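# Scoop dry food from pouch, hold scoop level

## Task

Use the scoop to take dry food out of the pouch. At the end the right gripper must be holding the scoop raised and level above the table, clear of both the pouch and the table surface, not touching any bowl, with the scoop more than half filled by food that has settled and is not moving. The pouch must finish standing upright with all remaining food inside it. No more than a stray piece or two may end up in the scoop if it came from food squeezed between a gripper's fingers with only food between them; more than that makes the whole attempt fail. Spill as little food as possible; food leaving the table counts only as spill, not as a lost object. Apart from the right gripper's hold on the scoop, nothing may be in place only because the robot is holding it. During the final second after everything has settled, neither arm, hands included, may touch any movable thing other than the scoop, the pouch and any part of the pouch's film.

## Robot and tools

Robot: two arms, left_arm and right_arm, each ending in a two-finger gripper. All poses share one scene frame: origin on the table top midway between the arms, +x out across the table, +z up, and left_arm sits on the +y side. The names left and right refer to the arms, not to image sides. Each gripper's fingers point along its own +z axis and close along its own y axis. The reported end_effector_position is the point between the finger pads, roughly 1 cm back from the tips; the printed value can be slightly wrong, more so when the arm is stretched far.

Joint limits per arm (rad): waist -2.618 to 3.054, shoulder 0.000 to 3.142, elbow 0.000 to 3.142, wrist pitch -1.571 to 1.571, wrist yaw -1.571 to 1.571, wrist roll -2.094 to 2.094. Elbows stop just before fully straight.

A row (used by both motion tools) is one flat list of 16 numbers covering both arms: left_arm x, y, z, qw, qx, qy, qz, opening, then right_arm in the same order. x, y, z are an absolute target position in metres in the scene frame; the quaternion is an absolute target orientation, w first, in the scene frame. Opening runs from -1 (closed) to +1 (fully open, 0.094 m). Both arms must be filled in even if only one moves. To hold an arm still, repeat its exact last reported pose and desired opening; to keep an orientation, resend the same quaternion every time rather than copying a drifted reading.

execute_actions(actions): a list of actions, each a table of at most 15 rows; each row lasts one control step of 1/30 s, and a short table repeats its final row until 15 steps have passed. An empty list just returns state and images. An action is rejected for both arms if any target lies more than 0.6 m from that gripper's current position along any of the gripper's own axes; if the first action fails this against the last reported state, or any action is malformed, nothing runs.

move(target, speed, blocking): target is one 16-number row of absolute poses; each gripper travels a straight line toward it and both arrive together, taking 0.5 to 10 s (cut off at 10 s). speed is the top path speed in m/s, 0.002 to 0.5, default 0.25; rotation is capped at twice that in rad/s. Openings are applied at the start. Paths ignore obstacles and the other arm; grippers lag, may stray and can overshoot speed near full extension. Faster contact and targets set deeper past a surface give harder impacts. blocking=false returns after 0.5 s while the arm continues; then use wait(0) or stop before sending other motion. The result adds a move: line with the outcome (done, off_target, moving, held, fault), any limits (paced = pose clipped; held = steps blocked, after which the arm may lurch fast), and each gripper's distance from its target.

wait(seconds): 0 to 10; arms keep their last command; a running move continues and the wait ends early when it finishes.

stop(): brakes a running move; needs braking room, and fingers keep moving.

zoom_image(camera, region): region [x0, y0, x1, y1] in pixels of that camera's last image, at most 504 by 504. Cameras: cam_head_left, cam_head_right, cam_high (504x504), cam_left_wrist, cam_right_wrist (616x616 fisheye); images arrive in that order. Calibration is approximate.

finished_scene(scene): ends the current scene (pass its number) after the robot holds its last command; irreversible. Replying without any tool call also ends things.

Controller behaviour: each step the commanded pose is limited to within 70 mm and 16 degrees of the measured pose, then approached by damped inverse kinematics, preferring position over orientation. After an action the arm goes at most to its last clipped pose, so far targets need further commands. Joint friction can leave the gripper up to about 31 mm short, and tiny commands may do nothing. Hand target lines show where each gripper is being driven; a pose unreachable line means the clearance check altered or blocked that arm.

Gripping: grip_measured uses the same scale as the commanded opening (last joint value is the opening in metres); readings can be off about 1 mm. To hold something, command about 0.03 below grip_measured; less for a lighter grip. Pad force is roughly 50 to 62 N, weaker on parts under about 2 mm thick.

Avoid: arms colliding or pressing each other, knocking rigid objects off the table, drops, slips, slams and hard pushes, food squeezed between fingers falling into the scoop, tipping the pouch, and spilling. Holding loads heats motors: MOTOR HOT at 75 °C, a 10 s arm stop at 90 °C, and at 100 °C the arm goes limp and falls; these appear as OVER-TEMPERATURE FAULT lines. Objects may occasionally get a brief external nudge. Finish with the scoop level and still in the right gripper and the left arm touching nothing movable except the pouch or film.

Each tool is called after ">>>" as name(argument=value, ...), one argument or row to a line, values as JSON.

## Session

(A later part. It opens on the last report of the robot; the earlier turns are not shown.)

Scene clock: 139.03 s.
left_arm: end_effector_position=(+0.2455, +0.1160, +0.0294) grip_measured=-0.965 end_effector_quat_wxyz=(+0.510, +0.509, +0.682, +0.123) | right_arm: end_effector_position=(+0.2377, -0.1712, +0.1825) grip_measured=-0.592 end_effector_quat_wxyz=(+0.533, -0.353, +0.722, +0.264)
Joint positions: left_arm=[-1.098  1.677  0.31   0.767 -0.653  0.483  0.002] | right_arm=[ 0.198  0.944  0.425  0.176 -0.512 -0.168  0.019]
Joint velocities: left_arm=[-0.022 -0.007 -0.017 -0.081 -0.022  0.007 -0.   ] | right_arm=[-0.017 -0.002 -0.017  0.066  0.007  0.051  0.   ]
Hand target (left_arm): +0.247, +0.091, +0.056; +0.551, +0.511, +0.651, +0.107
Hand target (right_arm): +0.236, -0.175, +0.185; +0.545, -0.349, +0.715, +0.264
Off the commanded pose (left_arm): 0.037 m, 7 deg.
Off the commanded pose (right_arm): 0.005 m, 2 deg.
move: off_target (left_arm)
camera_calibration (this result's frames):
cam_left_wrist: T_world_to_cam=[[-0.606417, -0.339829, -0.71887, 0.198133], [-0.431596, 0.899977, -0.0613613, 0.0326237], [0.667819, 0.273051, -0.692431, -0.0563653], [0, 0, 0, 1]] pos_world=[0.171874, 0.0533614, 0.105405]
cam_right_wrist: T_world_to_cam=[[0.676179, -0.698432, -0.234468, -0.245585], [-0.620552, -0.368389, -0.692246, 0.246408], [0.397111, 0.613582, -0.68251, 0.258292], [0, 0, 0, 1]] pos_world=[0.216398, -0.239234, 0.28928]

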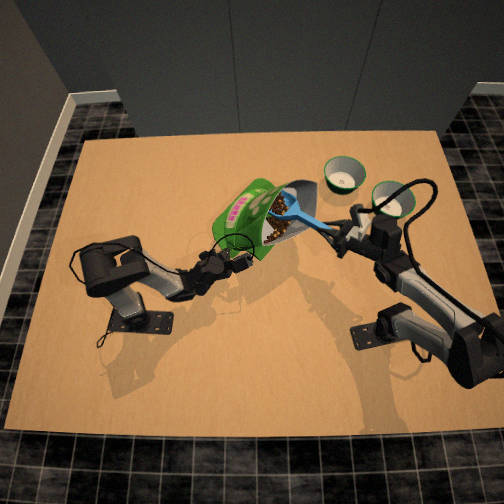

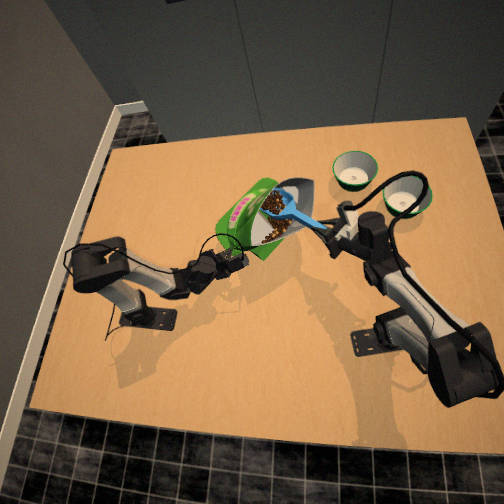

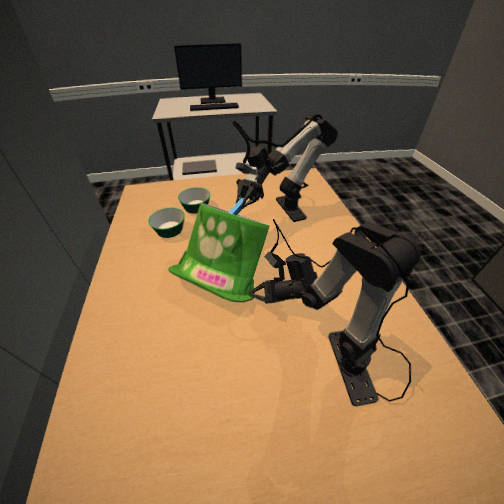

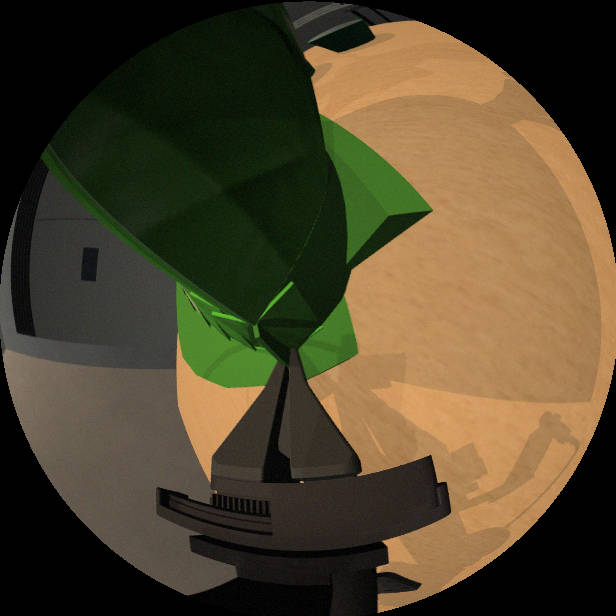

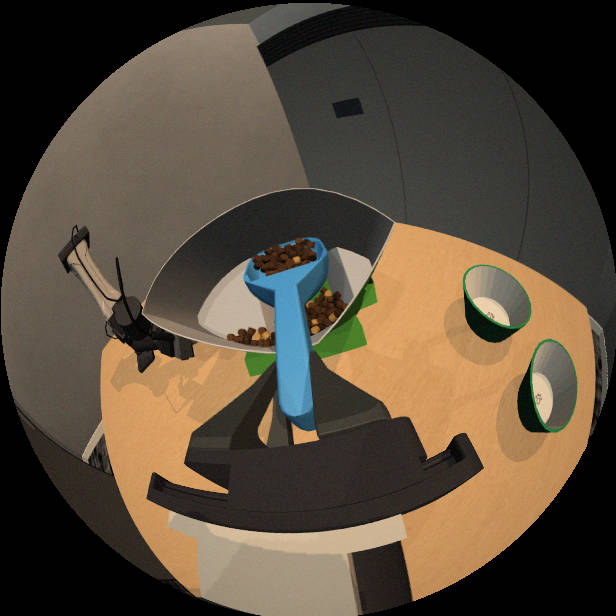

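>>> move(
  target=[0.247,0.09,0.056,0.553,0.512,0.648,0.105,-1,0.175,-0.245,0.29,0.545,-0.31,0.745,0.226,-0.7],
  speed=0.08,
)

>>> move(
  target=[0.24,0.088,0.09,0.597,0.552,0.532,0.228,-1,0.175,-0.245,0.29,0.545,-0.31,0.745,0.226,-0.7],
  speed=0.06,
)

Scene clock: 142.87 s.
left_arm: end_effector_position=(+0.2455, +0.1160, +0.0294) grip_measured=-0.965 end_effector_quat_wxyz=(+0.510, +0.509, +0.682, +0.123) | right_arm: end_effector_position=(+0.1773, -0.2460, +0.2650) grip_measured=-0.592 end_effector_quat_wxyz=(+0.514, -0.299, +0.770, +0.231)
Joint positions: left_arm=[-1.098  1.677  0.31   0.767 -0.653  0.484  0.002] | right_arm=[-0.105  0.572  0.765 -0.675 -0.66  -0.259  0.019]
Joint velocities: left_arm=[ 0.002 -0.002 -0.002  0.007 -0.007  0.022 -0.001] | right_arm=[-0.002  0.002 -0.012 -0.007 -0.007 -0.066 -0.001]
Hand target (left_arm): +0.247, +0.091, +0.056; +0.551, +0.511, +0.650, +0.107
Hand target (right_arm): +0.173, -0.245, +0.289; +0.544, -0.310, +0.746, +0.226
Off the commanded pose (left_arm): 0.037 m, 7 deg.
Off the commanded pose (right_arm): 0.025 m, 5 deg.
move: off_target (left_arm, right_arm)
camera_calibration (this result's frames):
cam_left_wrist: T_world_to_cam=[[-0.606379, -0.3395, -0.719058, 0.198091], [-0.431434, 0.90007, -0.0611371, 0.0325665], [0.667959, 0.273154, -0.692255, -0.0564166], [0, 0, 0, 1]] pos_world=[0.171853, 0.0533502, 0.105375]
cam_right_wrist: T_world_to_cam=[[0.552615, -0.790518, -0.264003, -0.230557], [-0.721655, -0.295395, -0.626063, 0.256788], [0.41693, 0.536491, -0.733722, 0.375634], [0, 0, 0, 1]] pos_world=[0.156109, -0.30793, 0.375509]

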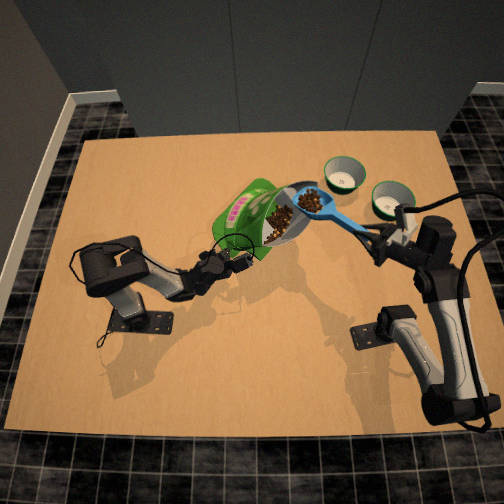

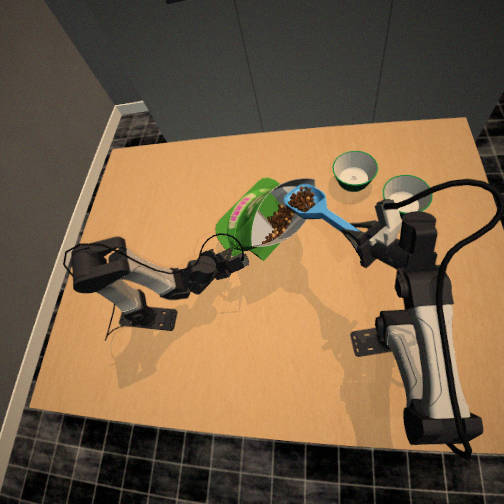

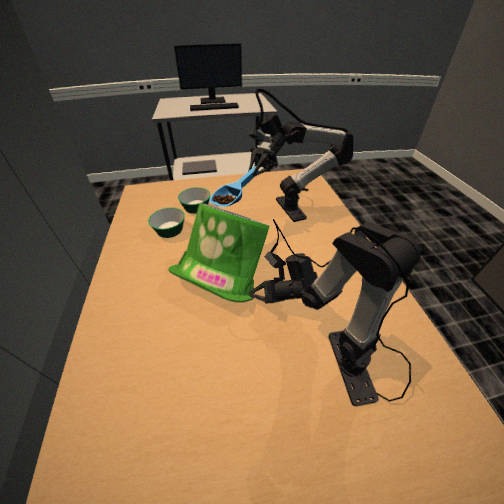

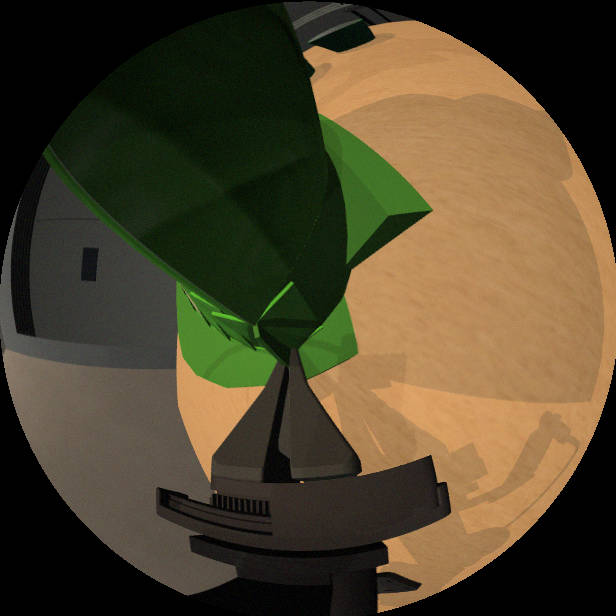

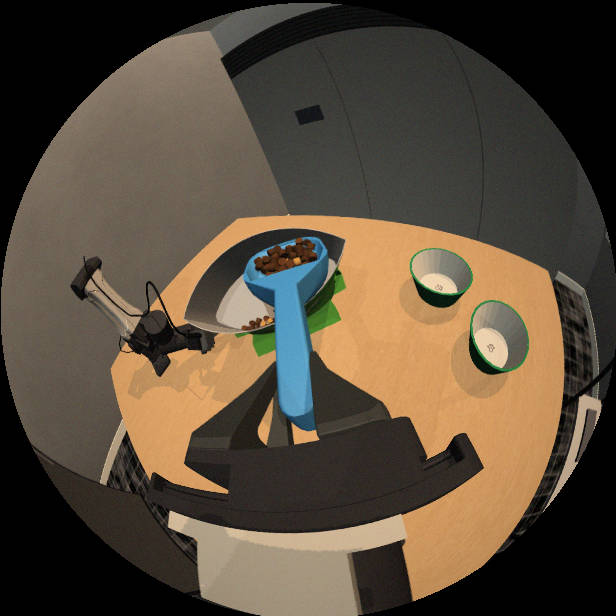

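Scene clock: 146.70 s.
left_arm: end_effector_position=(+0.2441, +0.1089, +0.0574) grip_measured=-0.951 end_effector_quat_wxyz=(+0.541, +0.566, +0.574, +0.239) | right_arm: end_effector_position=(+0.1743, -0.2462, +0.2596) grip_measured=-0.592 end_effector_quat_wxyz=(+0.502, -0.297, +0.778, +0.234)
Joint positions: left_arm=[-1.171  1.719  0.295  0.974 -0.81   0.858  0.002] | right_arm=[-0.105  0.572  0.765 -0.704 -0.66  -0.259  0.019]
Joint velocities: left_arm=[-0.007  0.017  0.002  0.066 -0.066  0.051 -0.001] | right_arm=[-0.012  0.017 -0.007 -0.007 -0.022 -0.022  0.   ]
Hand target (left_arm): +0.241, +0.089, +0.090; +0.591, +0.553, +0.540, +0.230
Hand target (right_arm): +0.173, -0.245, +0.289; +0.545, -0.310, +0.746, +0.225
Off the commanded pose (left_arm): 0.039 m, 8 deg.
Off the commanded pose (right_arm): 0.030 m, 6 deg.
move: off_target (left_arm, right_arm)
camera_calibration (this result's frames):
cam_left_wrist: T_world_to_cam=[[-0.413908, -0.125215, -0.901666, 0.155161], [-0.355338, 0.934141, 0.0333917, 0.0123159], [0.838102, 0.334217, -0.431142, -0.0972625], [0, 0, 0, 1]] pos_world=[0.150115, 0.0404306, 0.0975586]
cam_right_wrist: T_world_to_cam=[[0.54467, -0.791105, -0.278365, -0.225571], [-0.739674, -0.296725, -0.604018, 0.24831], [0.395243, 0.53489, -0.746777, 0.379771], [0, 0, 0, 1]] pos_world=[0.156428, -0.307907, 0.370797]

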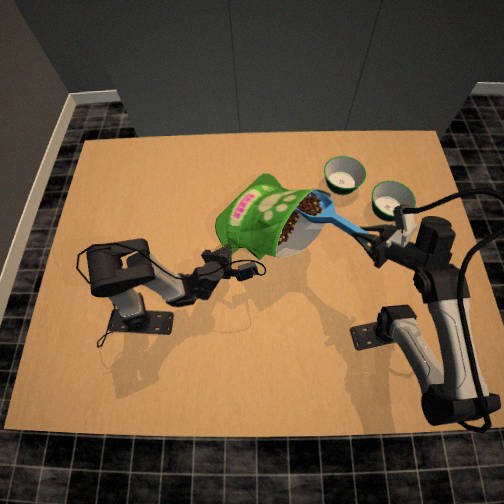

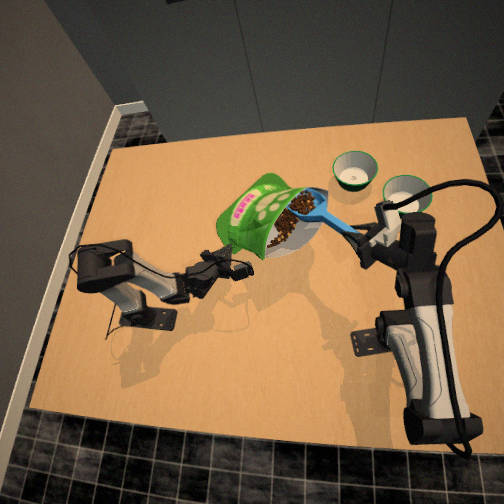

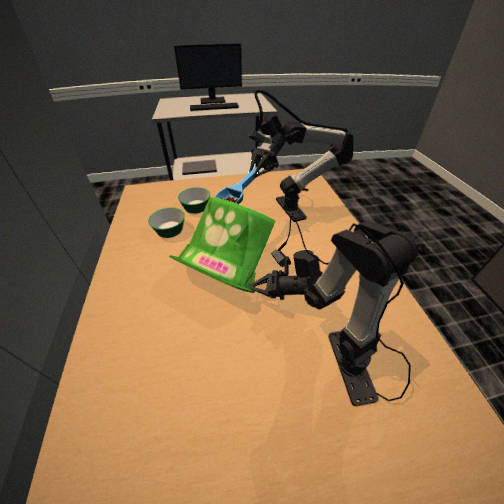

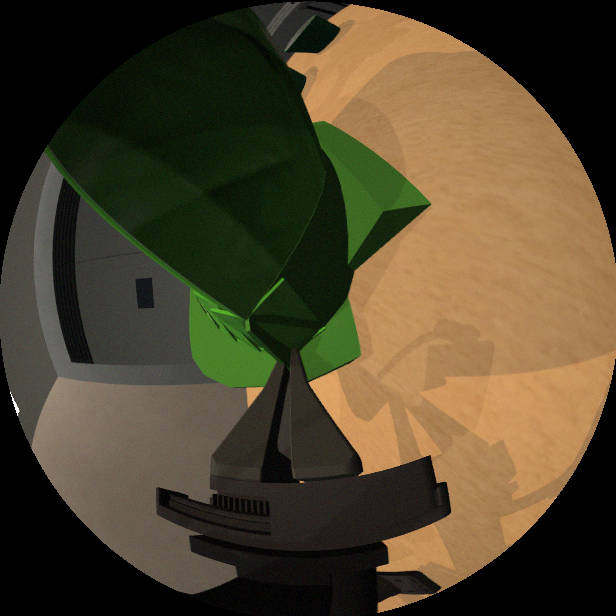

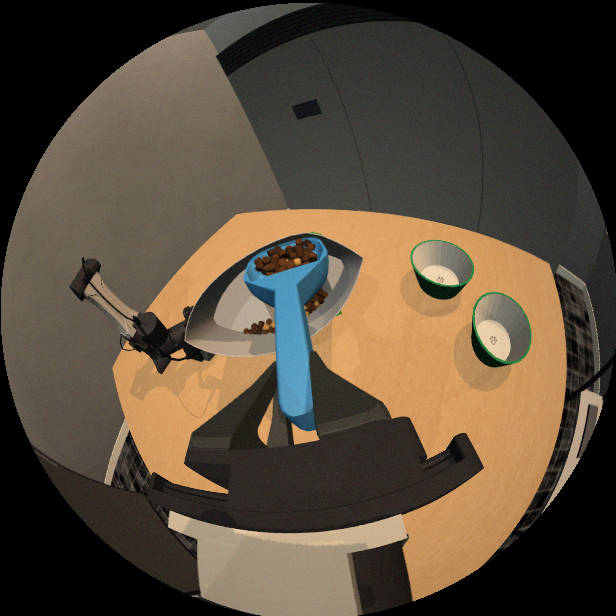

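>>> move(
  target=[0.24,0.088,0.09,0.597,0.552,0.532,0.228,-1,0.165,-0.235,0.27,0.347,-0.391,0.837,0.162,-0.7],
  speed=0.1,
)

>>> move(
  target=[0.236,0.082,0.112,0.596,0.579,0.45,0.327,-1,0.165,-0.235,0.27,0.347,-0.391,0.837,0.162,-0.7],
  speed=0.05,
)

Scene clock: 149.50 s.
left_arm: end_effector_position=(+0.2440, +0.1068, +0.0613) grip_measured=-0.951 end_effector_quat_wxyz=(+0.546, +0.570, +0.563, +0.245) | right_arm: end_effector_position=(+0.1593, -0.2393, +0.2570) grip_measured=-0.592 end_effector_quat_wxyz=(+0.330, -0.384, +0.846, +0.167)
Joint positions: left_arm=[-1.174  1.724  0.294  1.006 -0.813  0.898  0.002] | right_arm=[ 0.124  0.881  1.149 -1.173 -0.393 -0.412  0.019]
Joint velocities: left_arm=[ 0.002 -0.002  0.007  0.125  0.022 -0.037  0.001] | right_arm=[ 0.002  0.007 -0.017 -0.037 -0.007 -0.007  0.002]
Hand target (left_arm): +0.240, +0.089, +0.090; +0.594, +0.553, +0.537, +0.229
Hand target (right_arm): +0.164, -0.236, +0.270; +0.346, -0.392, +0.836, +0.164
Off the commanded pose (left_arm): 0.035 m, 7 deg.
Off the commanded pose (right_arm): 0.015 m, 2 deg.
move: off_target (left_arm, right_arm)
camera_calibration (this result's frames):
cam_left_wrist: T_world_to_cam=[[-0.394077, -0.110243, -0.912442, 0.152588], [-0.34481, 0.937998, 0.0355897, 0.0110261], [0.851944, 0.328644, -0.407657, -0.0990612], [0, 0, 0, 1]] pos_world=[0.148328, 0.0390352, 0.0984521]
cam_right_wrist: T_world_to_cam=[[0.57693, -0.801227, -0.158708, -0.250932], [-0.806607, -0.528284, -0.265144, 0.105838], [0.128598, 0.280984, -0.951057, 0.414266], [0, 0, 0, 1]] pos_world=[0.176866, -0.261543, 0.382228]

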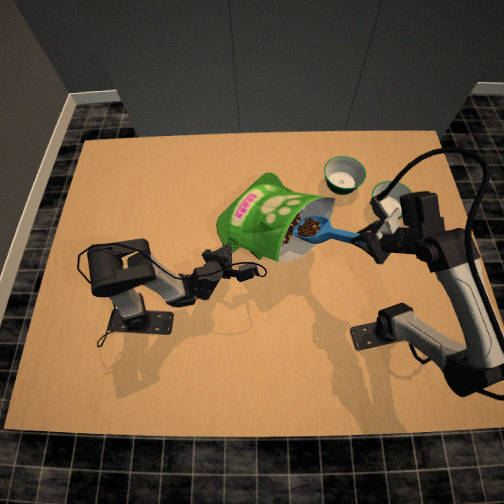

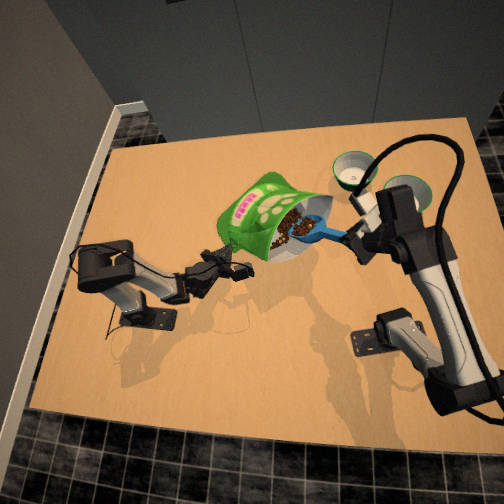

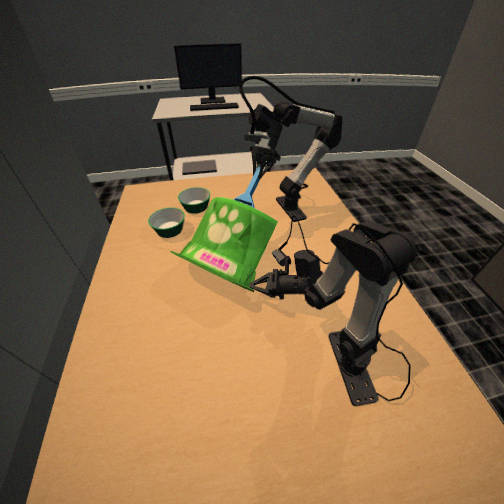

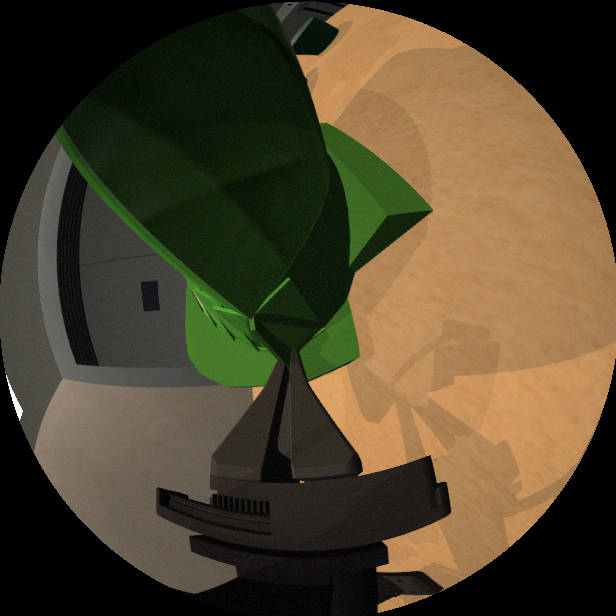

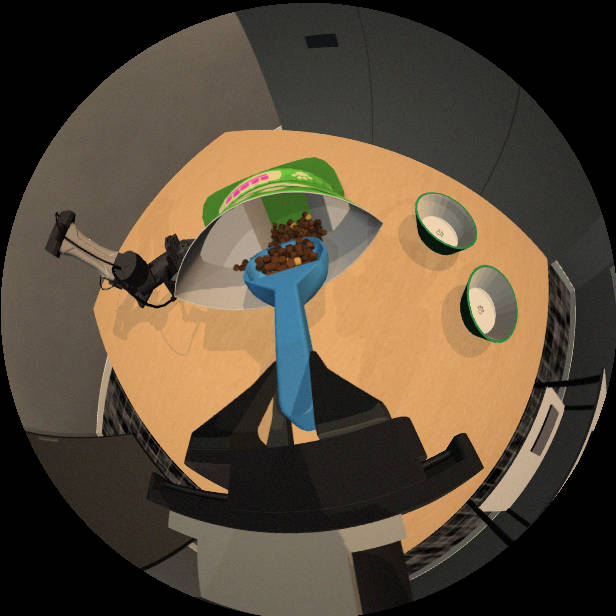

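Scene clock: 152.80 s.
left_arm: end_effector_position=(+0.2382, +0.0947, +0.0858) grip_measured=-0.964 end_effector_quat_wxyz=(+0.555, +0.607, +0.461, +0.333) | right_arm: end_effector_position=(+0.1569, -0.2401, +0.2544) grip_measured=-0.592 end_effector_quat_wxyz=(+0.323, -0.386, +0.848, +0.163)
Joint positions: left_arm=[-1.227  1.782  0.293  1.231 -0.884  1.261  0.002] | right_arm=[ 0.134  0.881  1.149 -1.186 -0.38  -0.412  0.019]
Joint velocities: left_arm=[-0.002  0.012  0.012  0.066 -0.051  0.022  0.001] | right_arm=[-0.007  0.002 -0.017 -0.037  0.007 -0.066 -0.   ]
Hand target (left_arm): +0.237, +0.082, +0.111; +0.594, +0.580, +0.452, +0.327
Hand target (right_arm): +0.164, -0.235, +0.270; +0.347, -0.391, +0.837, +0.162
Off the commanded pose (left_arm): 0.029 m, 6 deg.
Off the commanded pose (right_arm): 0.018 m, 3 deg.
move: off_target (left_arm, right_arm)
camera_calibration (this result's frames):
cam_left_wrist: T_world_to_cam=[[-0.201488, 0.0799487, -0.976223, 0.11296], [-0.300242, 0.943644, 0.139249, -0.000551527], [0.93234, 0.321161, -0.166129, -0.119281], [0, 0, 0, 1]] pos_world=[0.133805, 0.0297979, 0.0905348]
cam_right_wrist: T_world_to_cam=[[0.576723, -0.802582, -0.15249, -0.252499], [-0.808147, -0.533174, -0.250248, 0.0981135], [0.119541, 0.267558, -0.956098, 0.411843], [0, 0, 0, 1]] pos_world=[0.17568, -0.260531, 0.379811]

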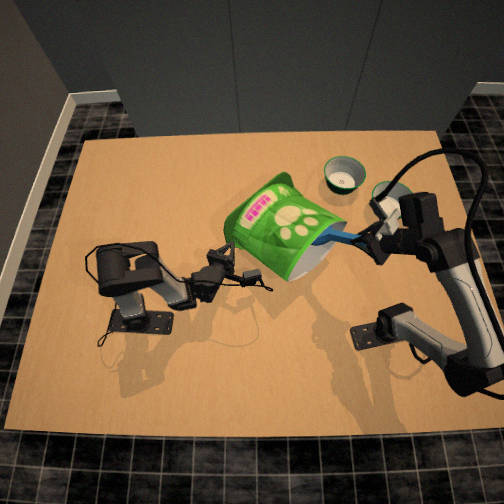

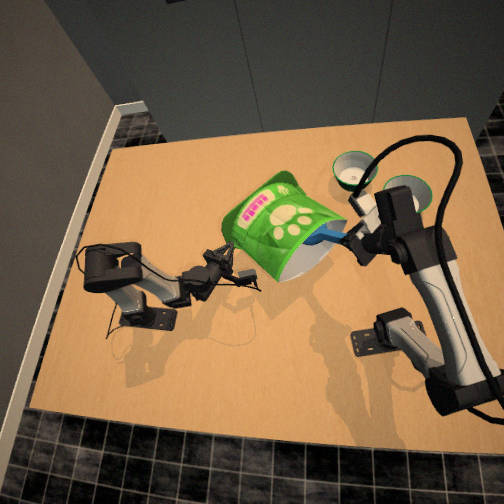

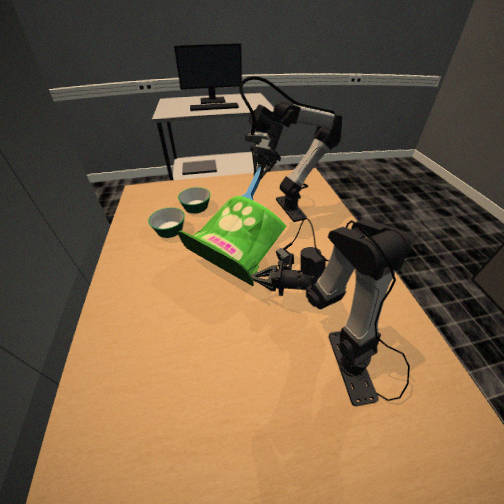

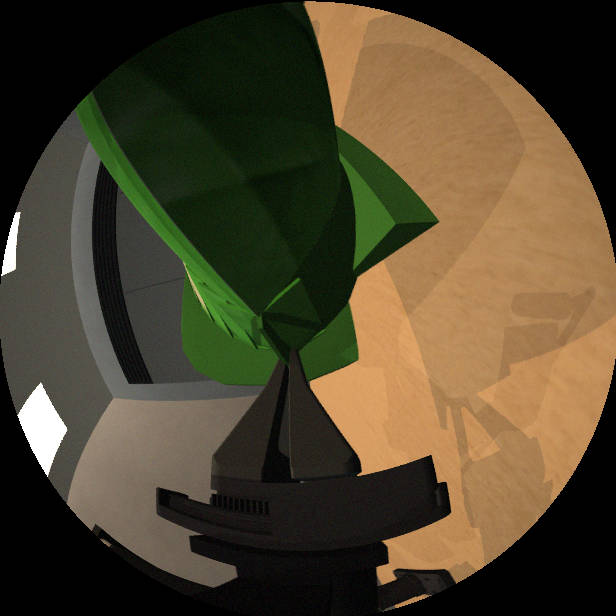

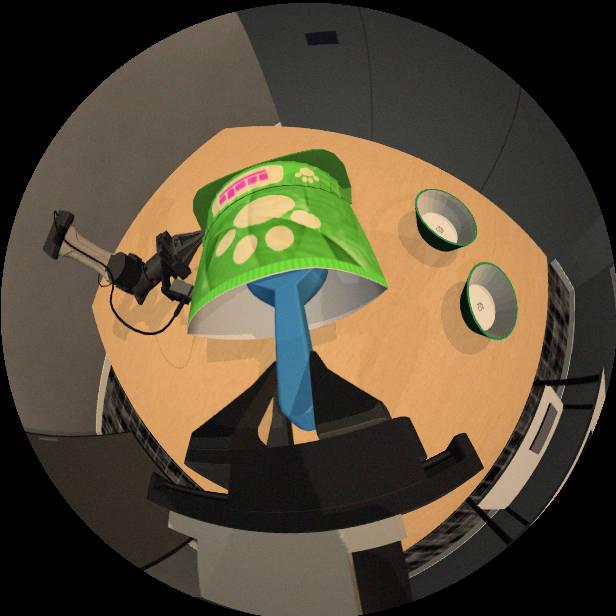

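>>> move(
  target=[0.236,0.082,0.112,0.596,0.579,0.45,0.327,-1,0.14,-0.25,0.205,0.354,-0.354,0.854,0.147,-0.7],
  speed=0.06,
)

>>> zoom_image(
  camera="cam_right_wrist",
  region=[130, 130, 430, 370],
)

Scene clock: 154.37 s.
left_arm: end_effector_position=(+0.2374, +0.0935, +0.0880) grip_measured=-0.965 end_effector_quat_wxyz=(+0.558, +0.607, +0.456, +0.336) | right_arm: end_effector_position=(+0.1366, -0.2528, +0.2016) grip_measured=-0.592 end_effector_quat_wxyz=(+0.331, -0.352, +0.863, +0.148)
Joint positions: left_arm=[-1.231  1.783  0.293  1.246 -0.886  1.277  0.002] | right_arm=[ 0.167  0.674  0.873 -1.083 -0.305 -0.319  0.019]
Joint velocities: left_arm=[ 0.007 -0.012 -0.012 -0.022  0.007  0.007  0.001] | right_arm=[-0.017 -0.012 -0.002 -0.022  0.007 -0.022  0.001]
Hand target (left_arm): +0.236, +0.082, +0.111; +0.594, +0.580, +0.451, +0.327
Hand target (right_arm): +0.140, -0.250, +0.205; +0.353, -0.354, +0.854, +0.147
Off the commanded pose (left_arm): 0.027 m, 6 deg.
Off the commanded pose (right_arm): 0.006 m, 3 deg.
move: off_target (left_arm, right_arm)
camera_calibration (this result's frames):
cam_left_wrist: T_world_to_cam=[[-0.191225, 0.0835522, -0.977984, 0.112369], [-0.297004, 0.944737, 0.138785, -0.000782793], [0.935533, 0.317004, -0.155842, -0.119075], [0, 0, 0, 1]] pos_world=[0.132654, 0.0290981, 0.0914465]
cam_right_wrist: T_world_to_cam=[[0.509327, -0.847763, -0.147931, -0.26213], [-0.848324, -0.465704, -0.251926, 0.0845481], [0.144682, 0.253806, -0.956373, 0.360346], [0, 0, 0, 1]] pos_world=[0.153099, -0.274308, 0.327148]

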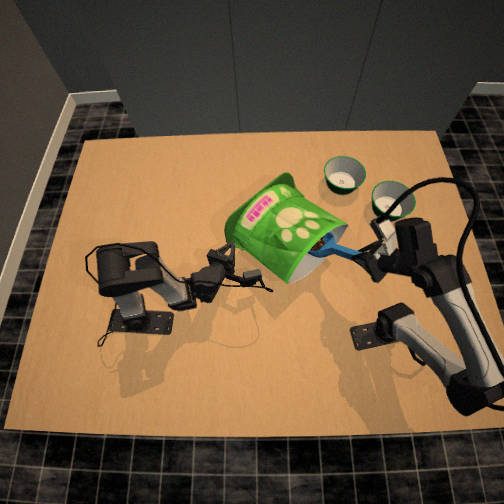

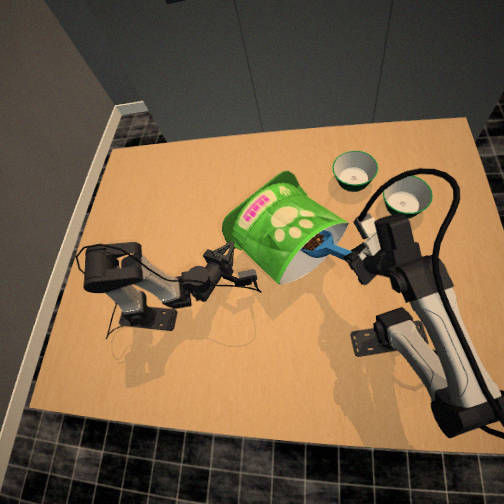

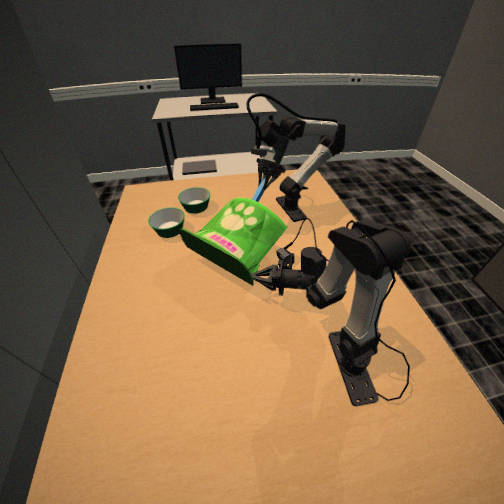

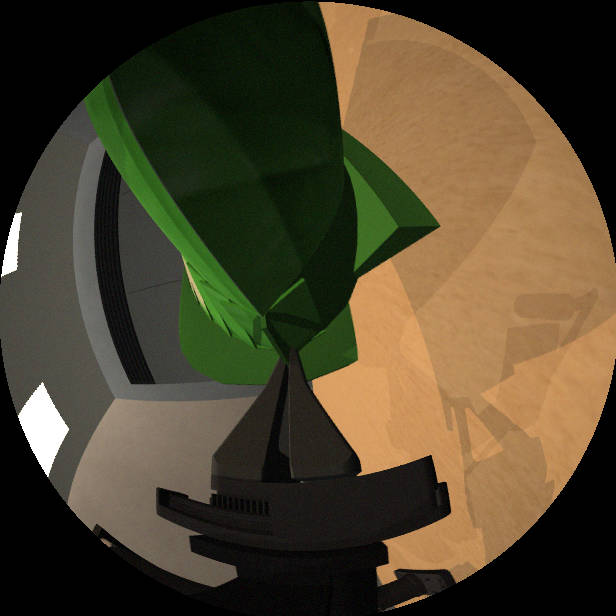

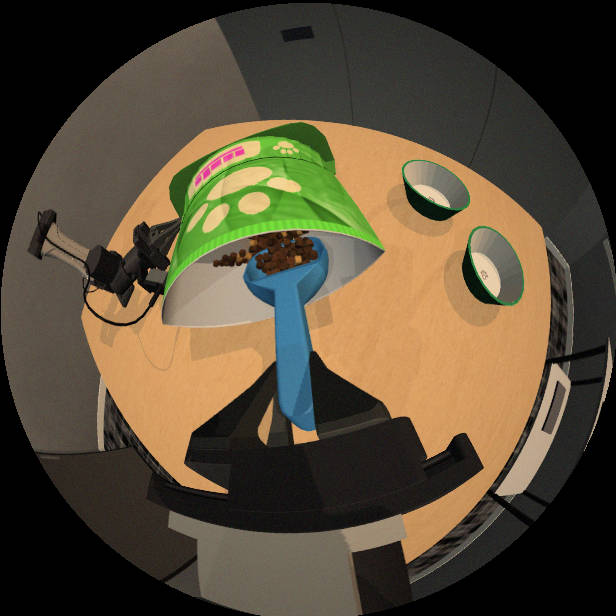

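Region (130, 130, 430, 370) of cam_right_wrist's 616x616 image, scaled by 1.680, with more detail than that image has; it fills the top 403 rows of this view, and the rest is white.

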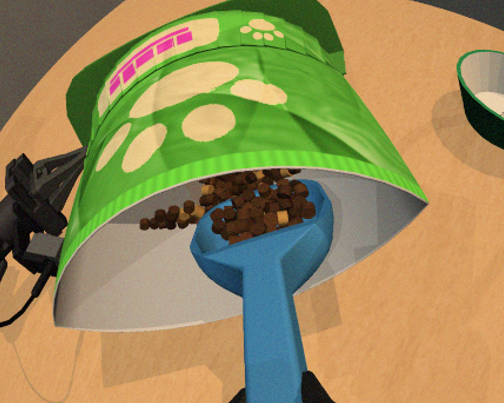

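>>> move(
  target=[0.236,0.082,0.112,0.596,0.579,0.45,0.327,-1,0.129,-0.24,0.185,0.312,-0.382,0.858,0.139,-0.7],
  speed=0.04,
)

>>> zoom_image(
  camera="cam_right_wrist",
  region=[130, 130, 430, 370],
)

Scene clock: 156.03 s.
left_arm: end_effector_position=(+0.2375, +0.0938, +0.0879) grip_measured=-0.965 end_effector_quat_wxyz=(+0.557, +0.606, +0.457, +0.336) | right_arm: end_effector_position=(+0.1244, -0.2434, +0.1884) grip_measured=-0.592 end_effector_quat_wxyz=(+0.307, -0.382, +0.860, +0.141)
Joint positions: left_arm=[-1.231  1.783  0.293  1.245 -0.888  1.276  0.002] | right_arm=[ 0.302  0.674  0.848 -1.09  -0.23  -0.276  0.019]
Joint velocities: left_arm=[-0.017 -0.002 -0.012 -0.007 -0.007 -0.007 -0.   ] | right_arm=[ 0.002  0.007  0.007 -0.007 -0.022 -0.051  0.   ]
Hand target (left_arm): +0.236, +0.083, +0.112; +0.594, +0.580, +0.452, +0.327
Hand target (right_arm): +0.129, -0.240, +0.185; +0.312, -0.383, +0.858, +0.139
Off the commanded pose (left_arm): 0.027 m, 6 deg.
Off the commanded pose (right_arm): 0.007 m, 1 deg.
move: off_target (left_arm)
camera_calibration (this result's frames):
cam_left_wrist: T_world_to_cam=[[-0.191727, 0.0826289, -0.977964, 0.112496], [-0.298926, 0.94419, 0.138379, -0.000502742], [0.934818, 0.31887, -0.156326, -0.119265], [0, 0, 0, 1]] pos_world=[0.132909, 0.0292091, 0.0914426]
cam_right_wrist: T_world_to_cam=[[0.552619, -0.824469, -0.121912, -0.254525], [-0.826642, -0.523583, -0.206215, 0.0498584], [0.106187, 0.214736, -0.970883, 0.345085], [0, 0, 0, 1]] pos_world=[0.145227, -0.257845, 0.314289]

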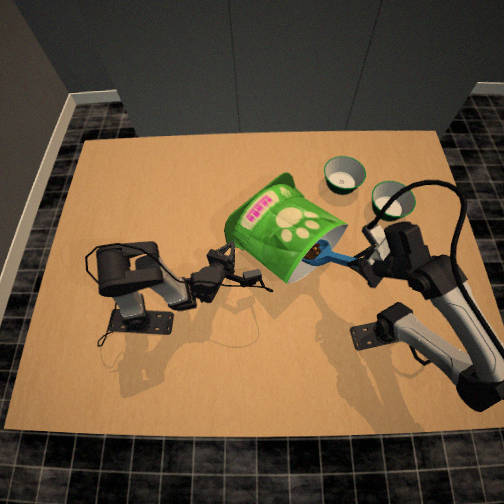

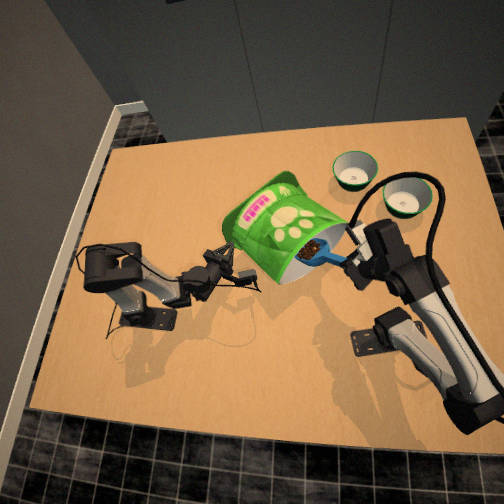

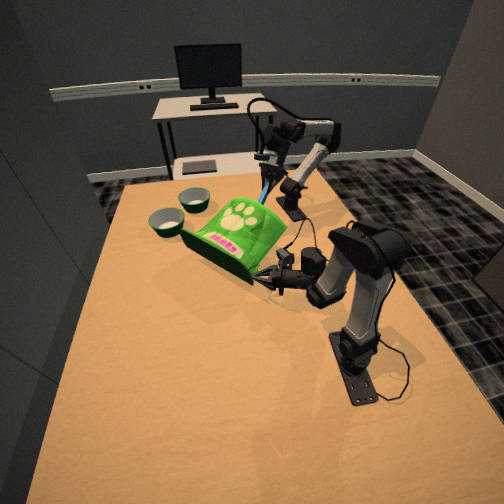

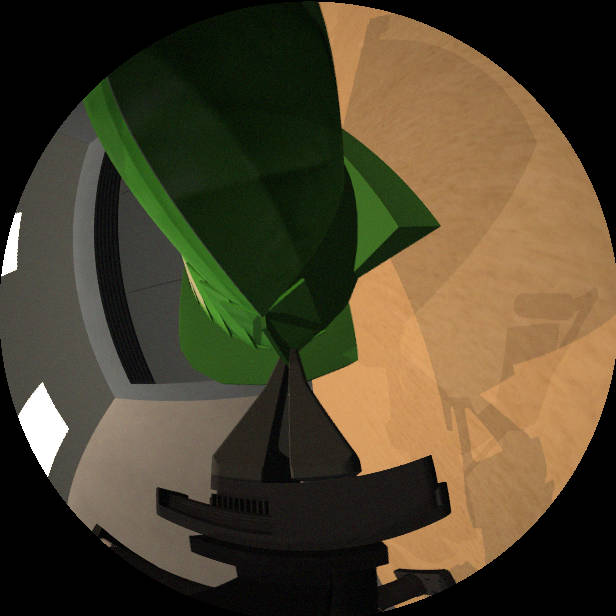

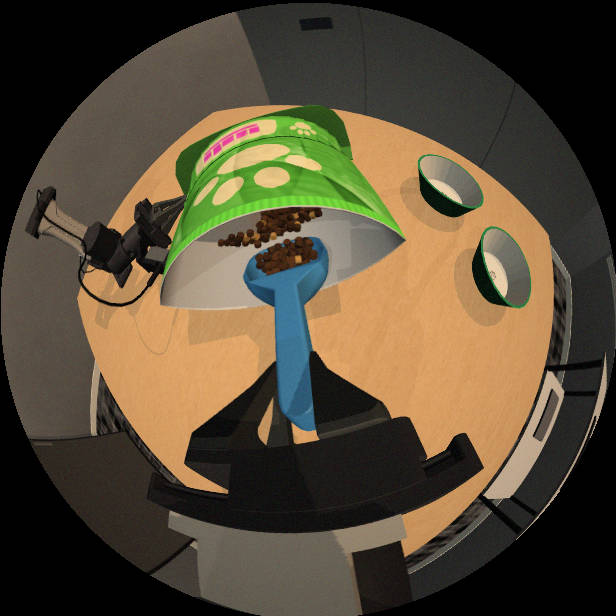

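Region (130, 130, 430, 370) of cam_right_wrist's 616x616 image, scaled by 1.680, with more detail than that image has; it fills the top 403 rows of this view, and the rest is white.

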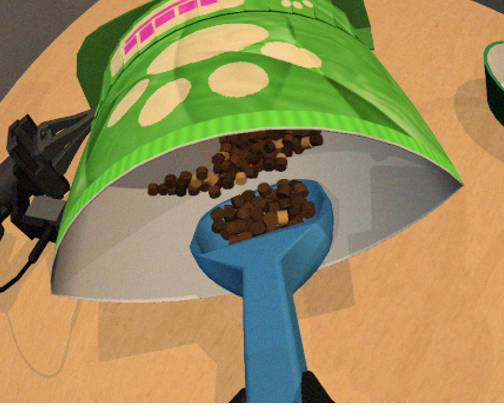

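>>> move(
  target=[0.236,0.082,0.112,0.596,0.579,0.45,0.327,-1,0.168,-0.198,0.175,0.29,-0.386,0.866,0.129,-0.7],
  speed=0.04,
)

>>> zoom_image(
  camera="cam_right_wrist",
  region=[130, 130, 430, 370],
)

Scene clock: 158.03 s.
left_arm: end_effector_position=(+0.2390, +0.0958, +0.0922) grip_measured=-0.966 end_effector_quat_wxyz=(+0.556, +0.603, +0.453, +0.349) | right_arm: end_effector_position=(+0.1529, -0.2079, +0.1723) grip_measured=-0.592 end_effector_quat_wxyz=(+0.276, -0.396, +0.866, +0.131)
Joint positions: left_arm=[-1.231  1.783  0.293  1.266 -0.906  1.309  0.002] | right_arm=[ 0.439  0.889  0.867 -0.943 -0.146 -0.194  0.019]
Joint velocities: left_arm=[-0.017 -0.017  0.012 -0.022 -0.007  0.037 -0.   ] | right_arm=[-0.012  0.002  0.002 -0.081 -0.022 -0.007 -0.002]
Hand target (left_arm): +0.236, +0.082, +0.112; +0.595, +0.580, +0.450, +0.327
Hand target (right_arm): +0.167, -0.199, +0.175; +0.290, -0.386, +0.866, +0.129
Off the commanded pose (left_arm): 0.024 m, 6 deg.
Off the commanded pose (right_arm): 0.018 m, 2 deg.
move: off_target (left_arm, right_arm)
camera_calibration (this result's frames):
cam_left_wrist: T_world_to_cam=[[-0.171109, 0.0919804, -0.980949, 0.11125], [-0.31458, 0.938418, 0.142865, 0.0012846], [0.933681, 0.333033, -0.131637, -0.124002], [0, 0, 0, 1]] pos_world=[0.135218, 0.0298584, 0.0926236]
cam_right_wrist: T_world_to_cam=[[0.566202, -0.817561, -0.104928, -0.246508], [-0.822213, -0.551218, -0.141861, 0.0711892], [0.0581417, 0.166595, -0.98431, 0.318458], [0, 0, 0, 1]] pos_world=[0.179591, -0.215348, 0.297694]

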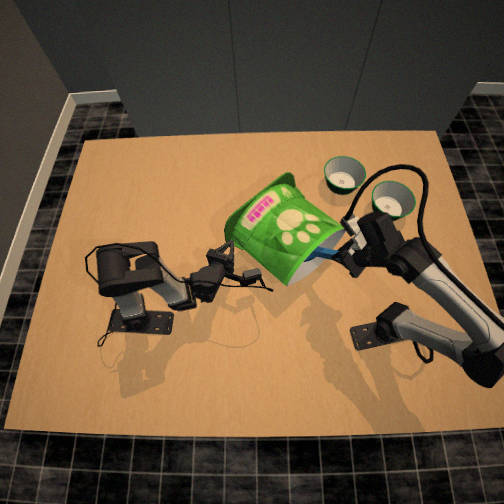

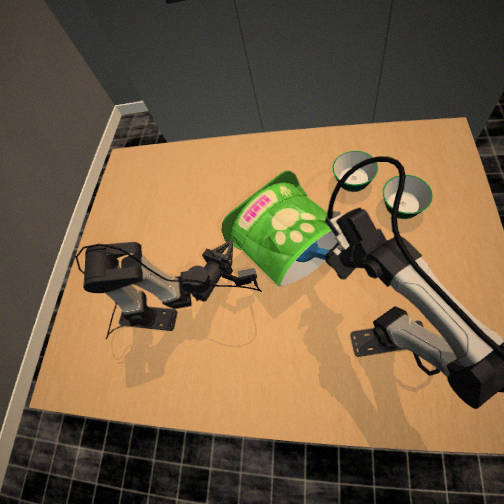

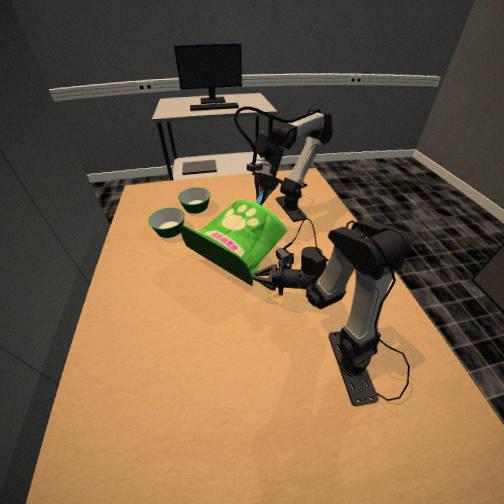

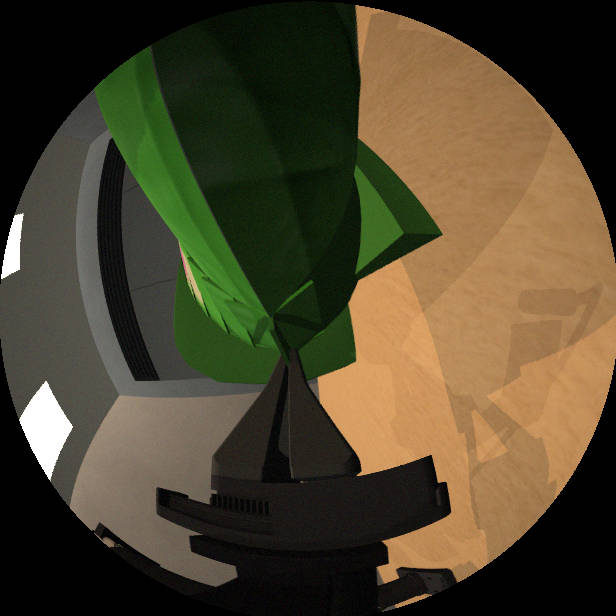

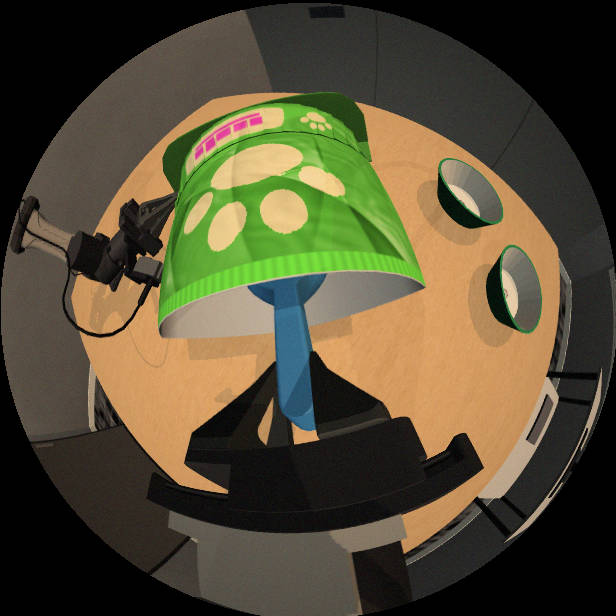

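Region (130, 130, 430, 370) of cam_right_wrist's 616x616 image, scaled by 1.680, with more detail than that image has; it fills the top 403 rows of this view, and the rest is white.

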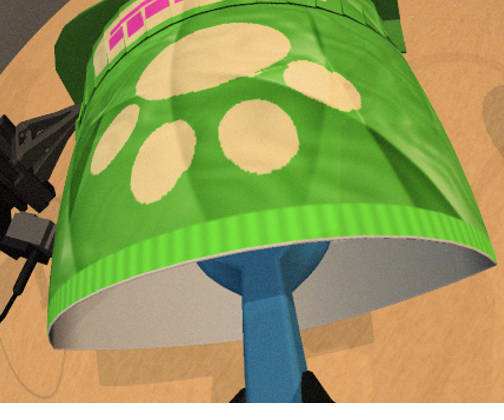

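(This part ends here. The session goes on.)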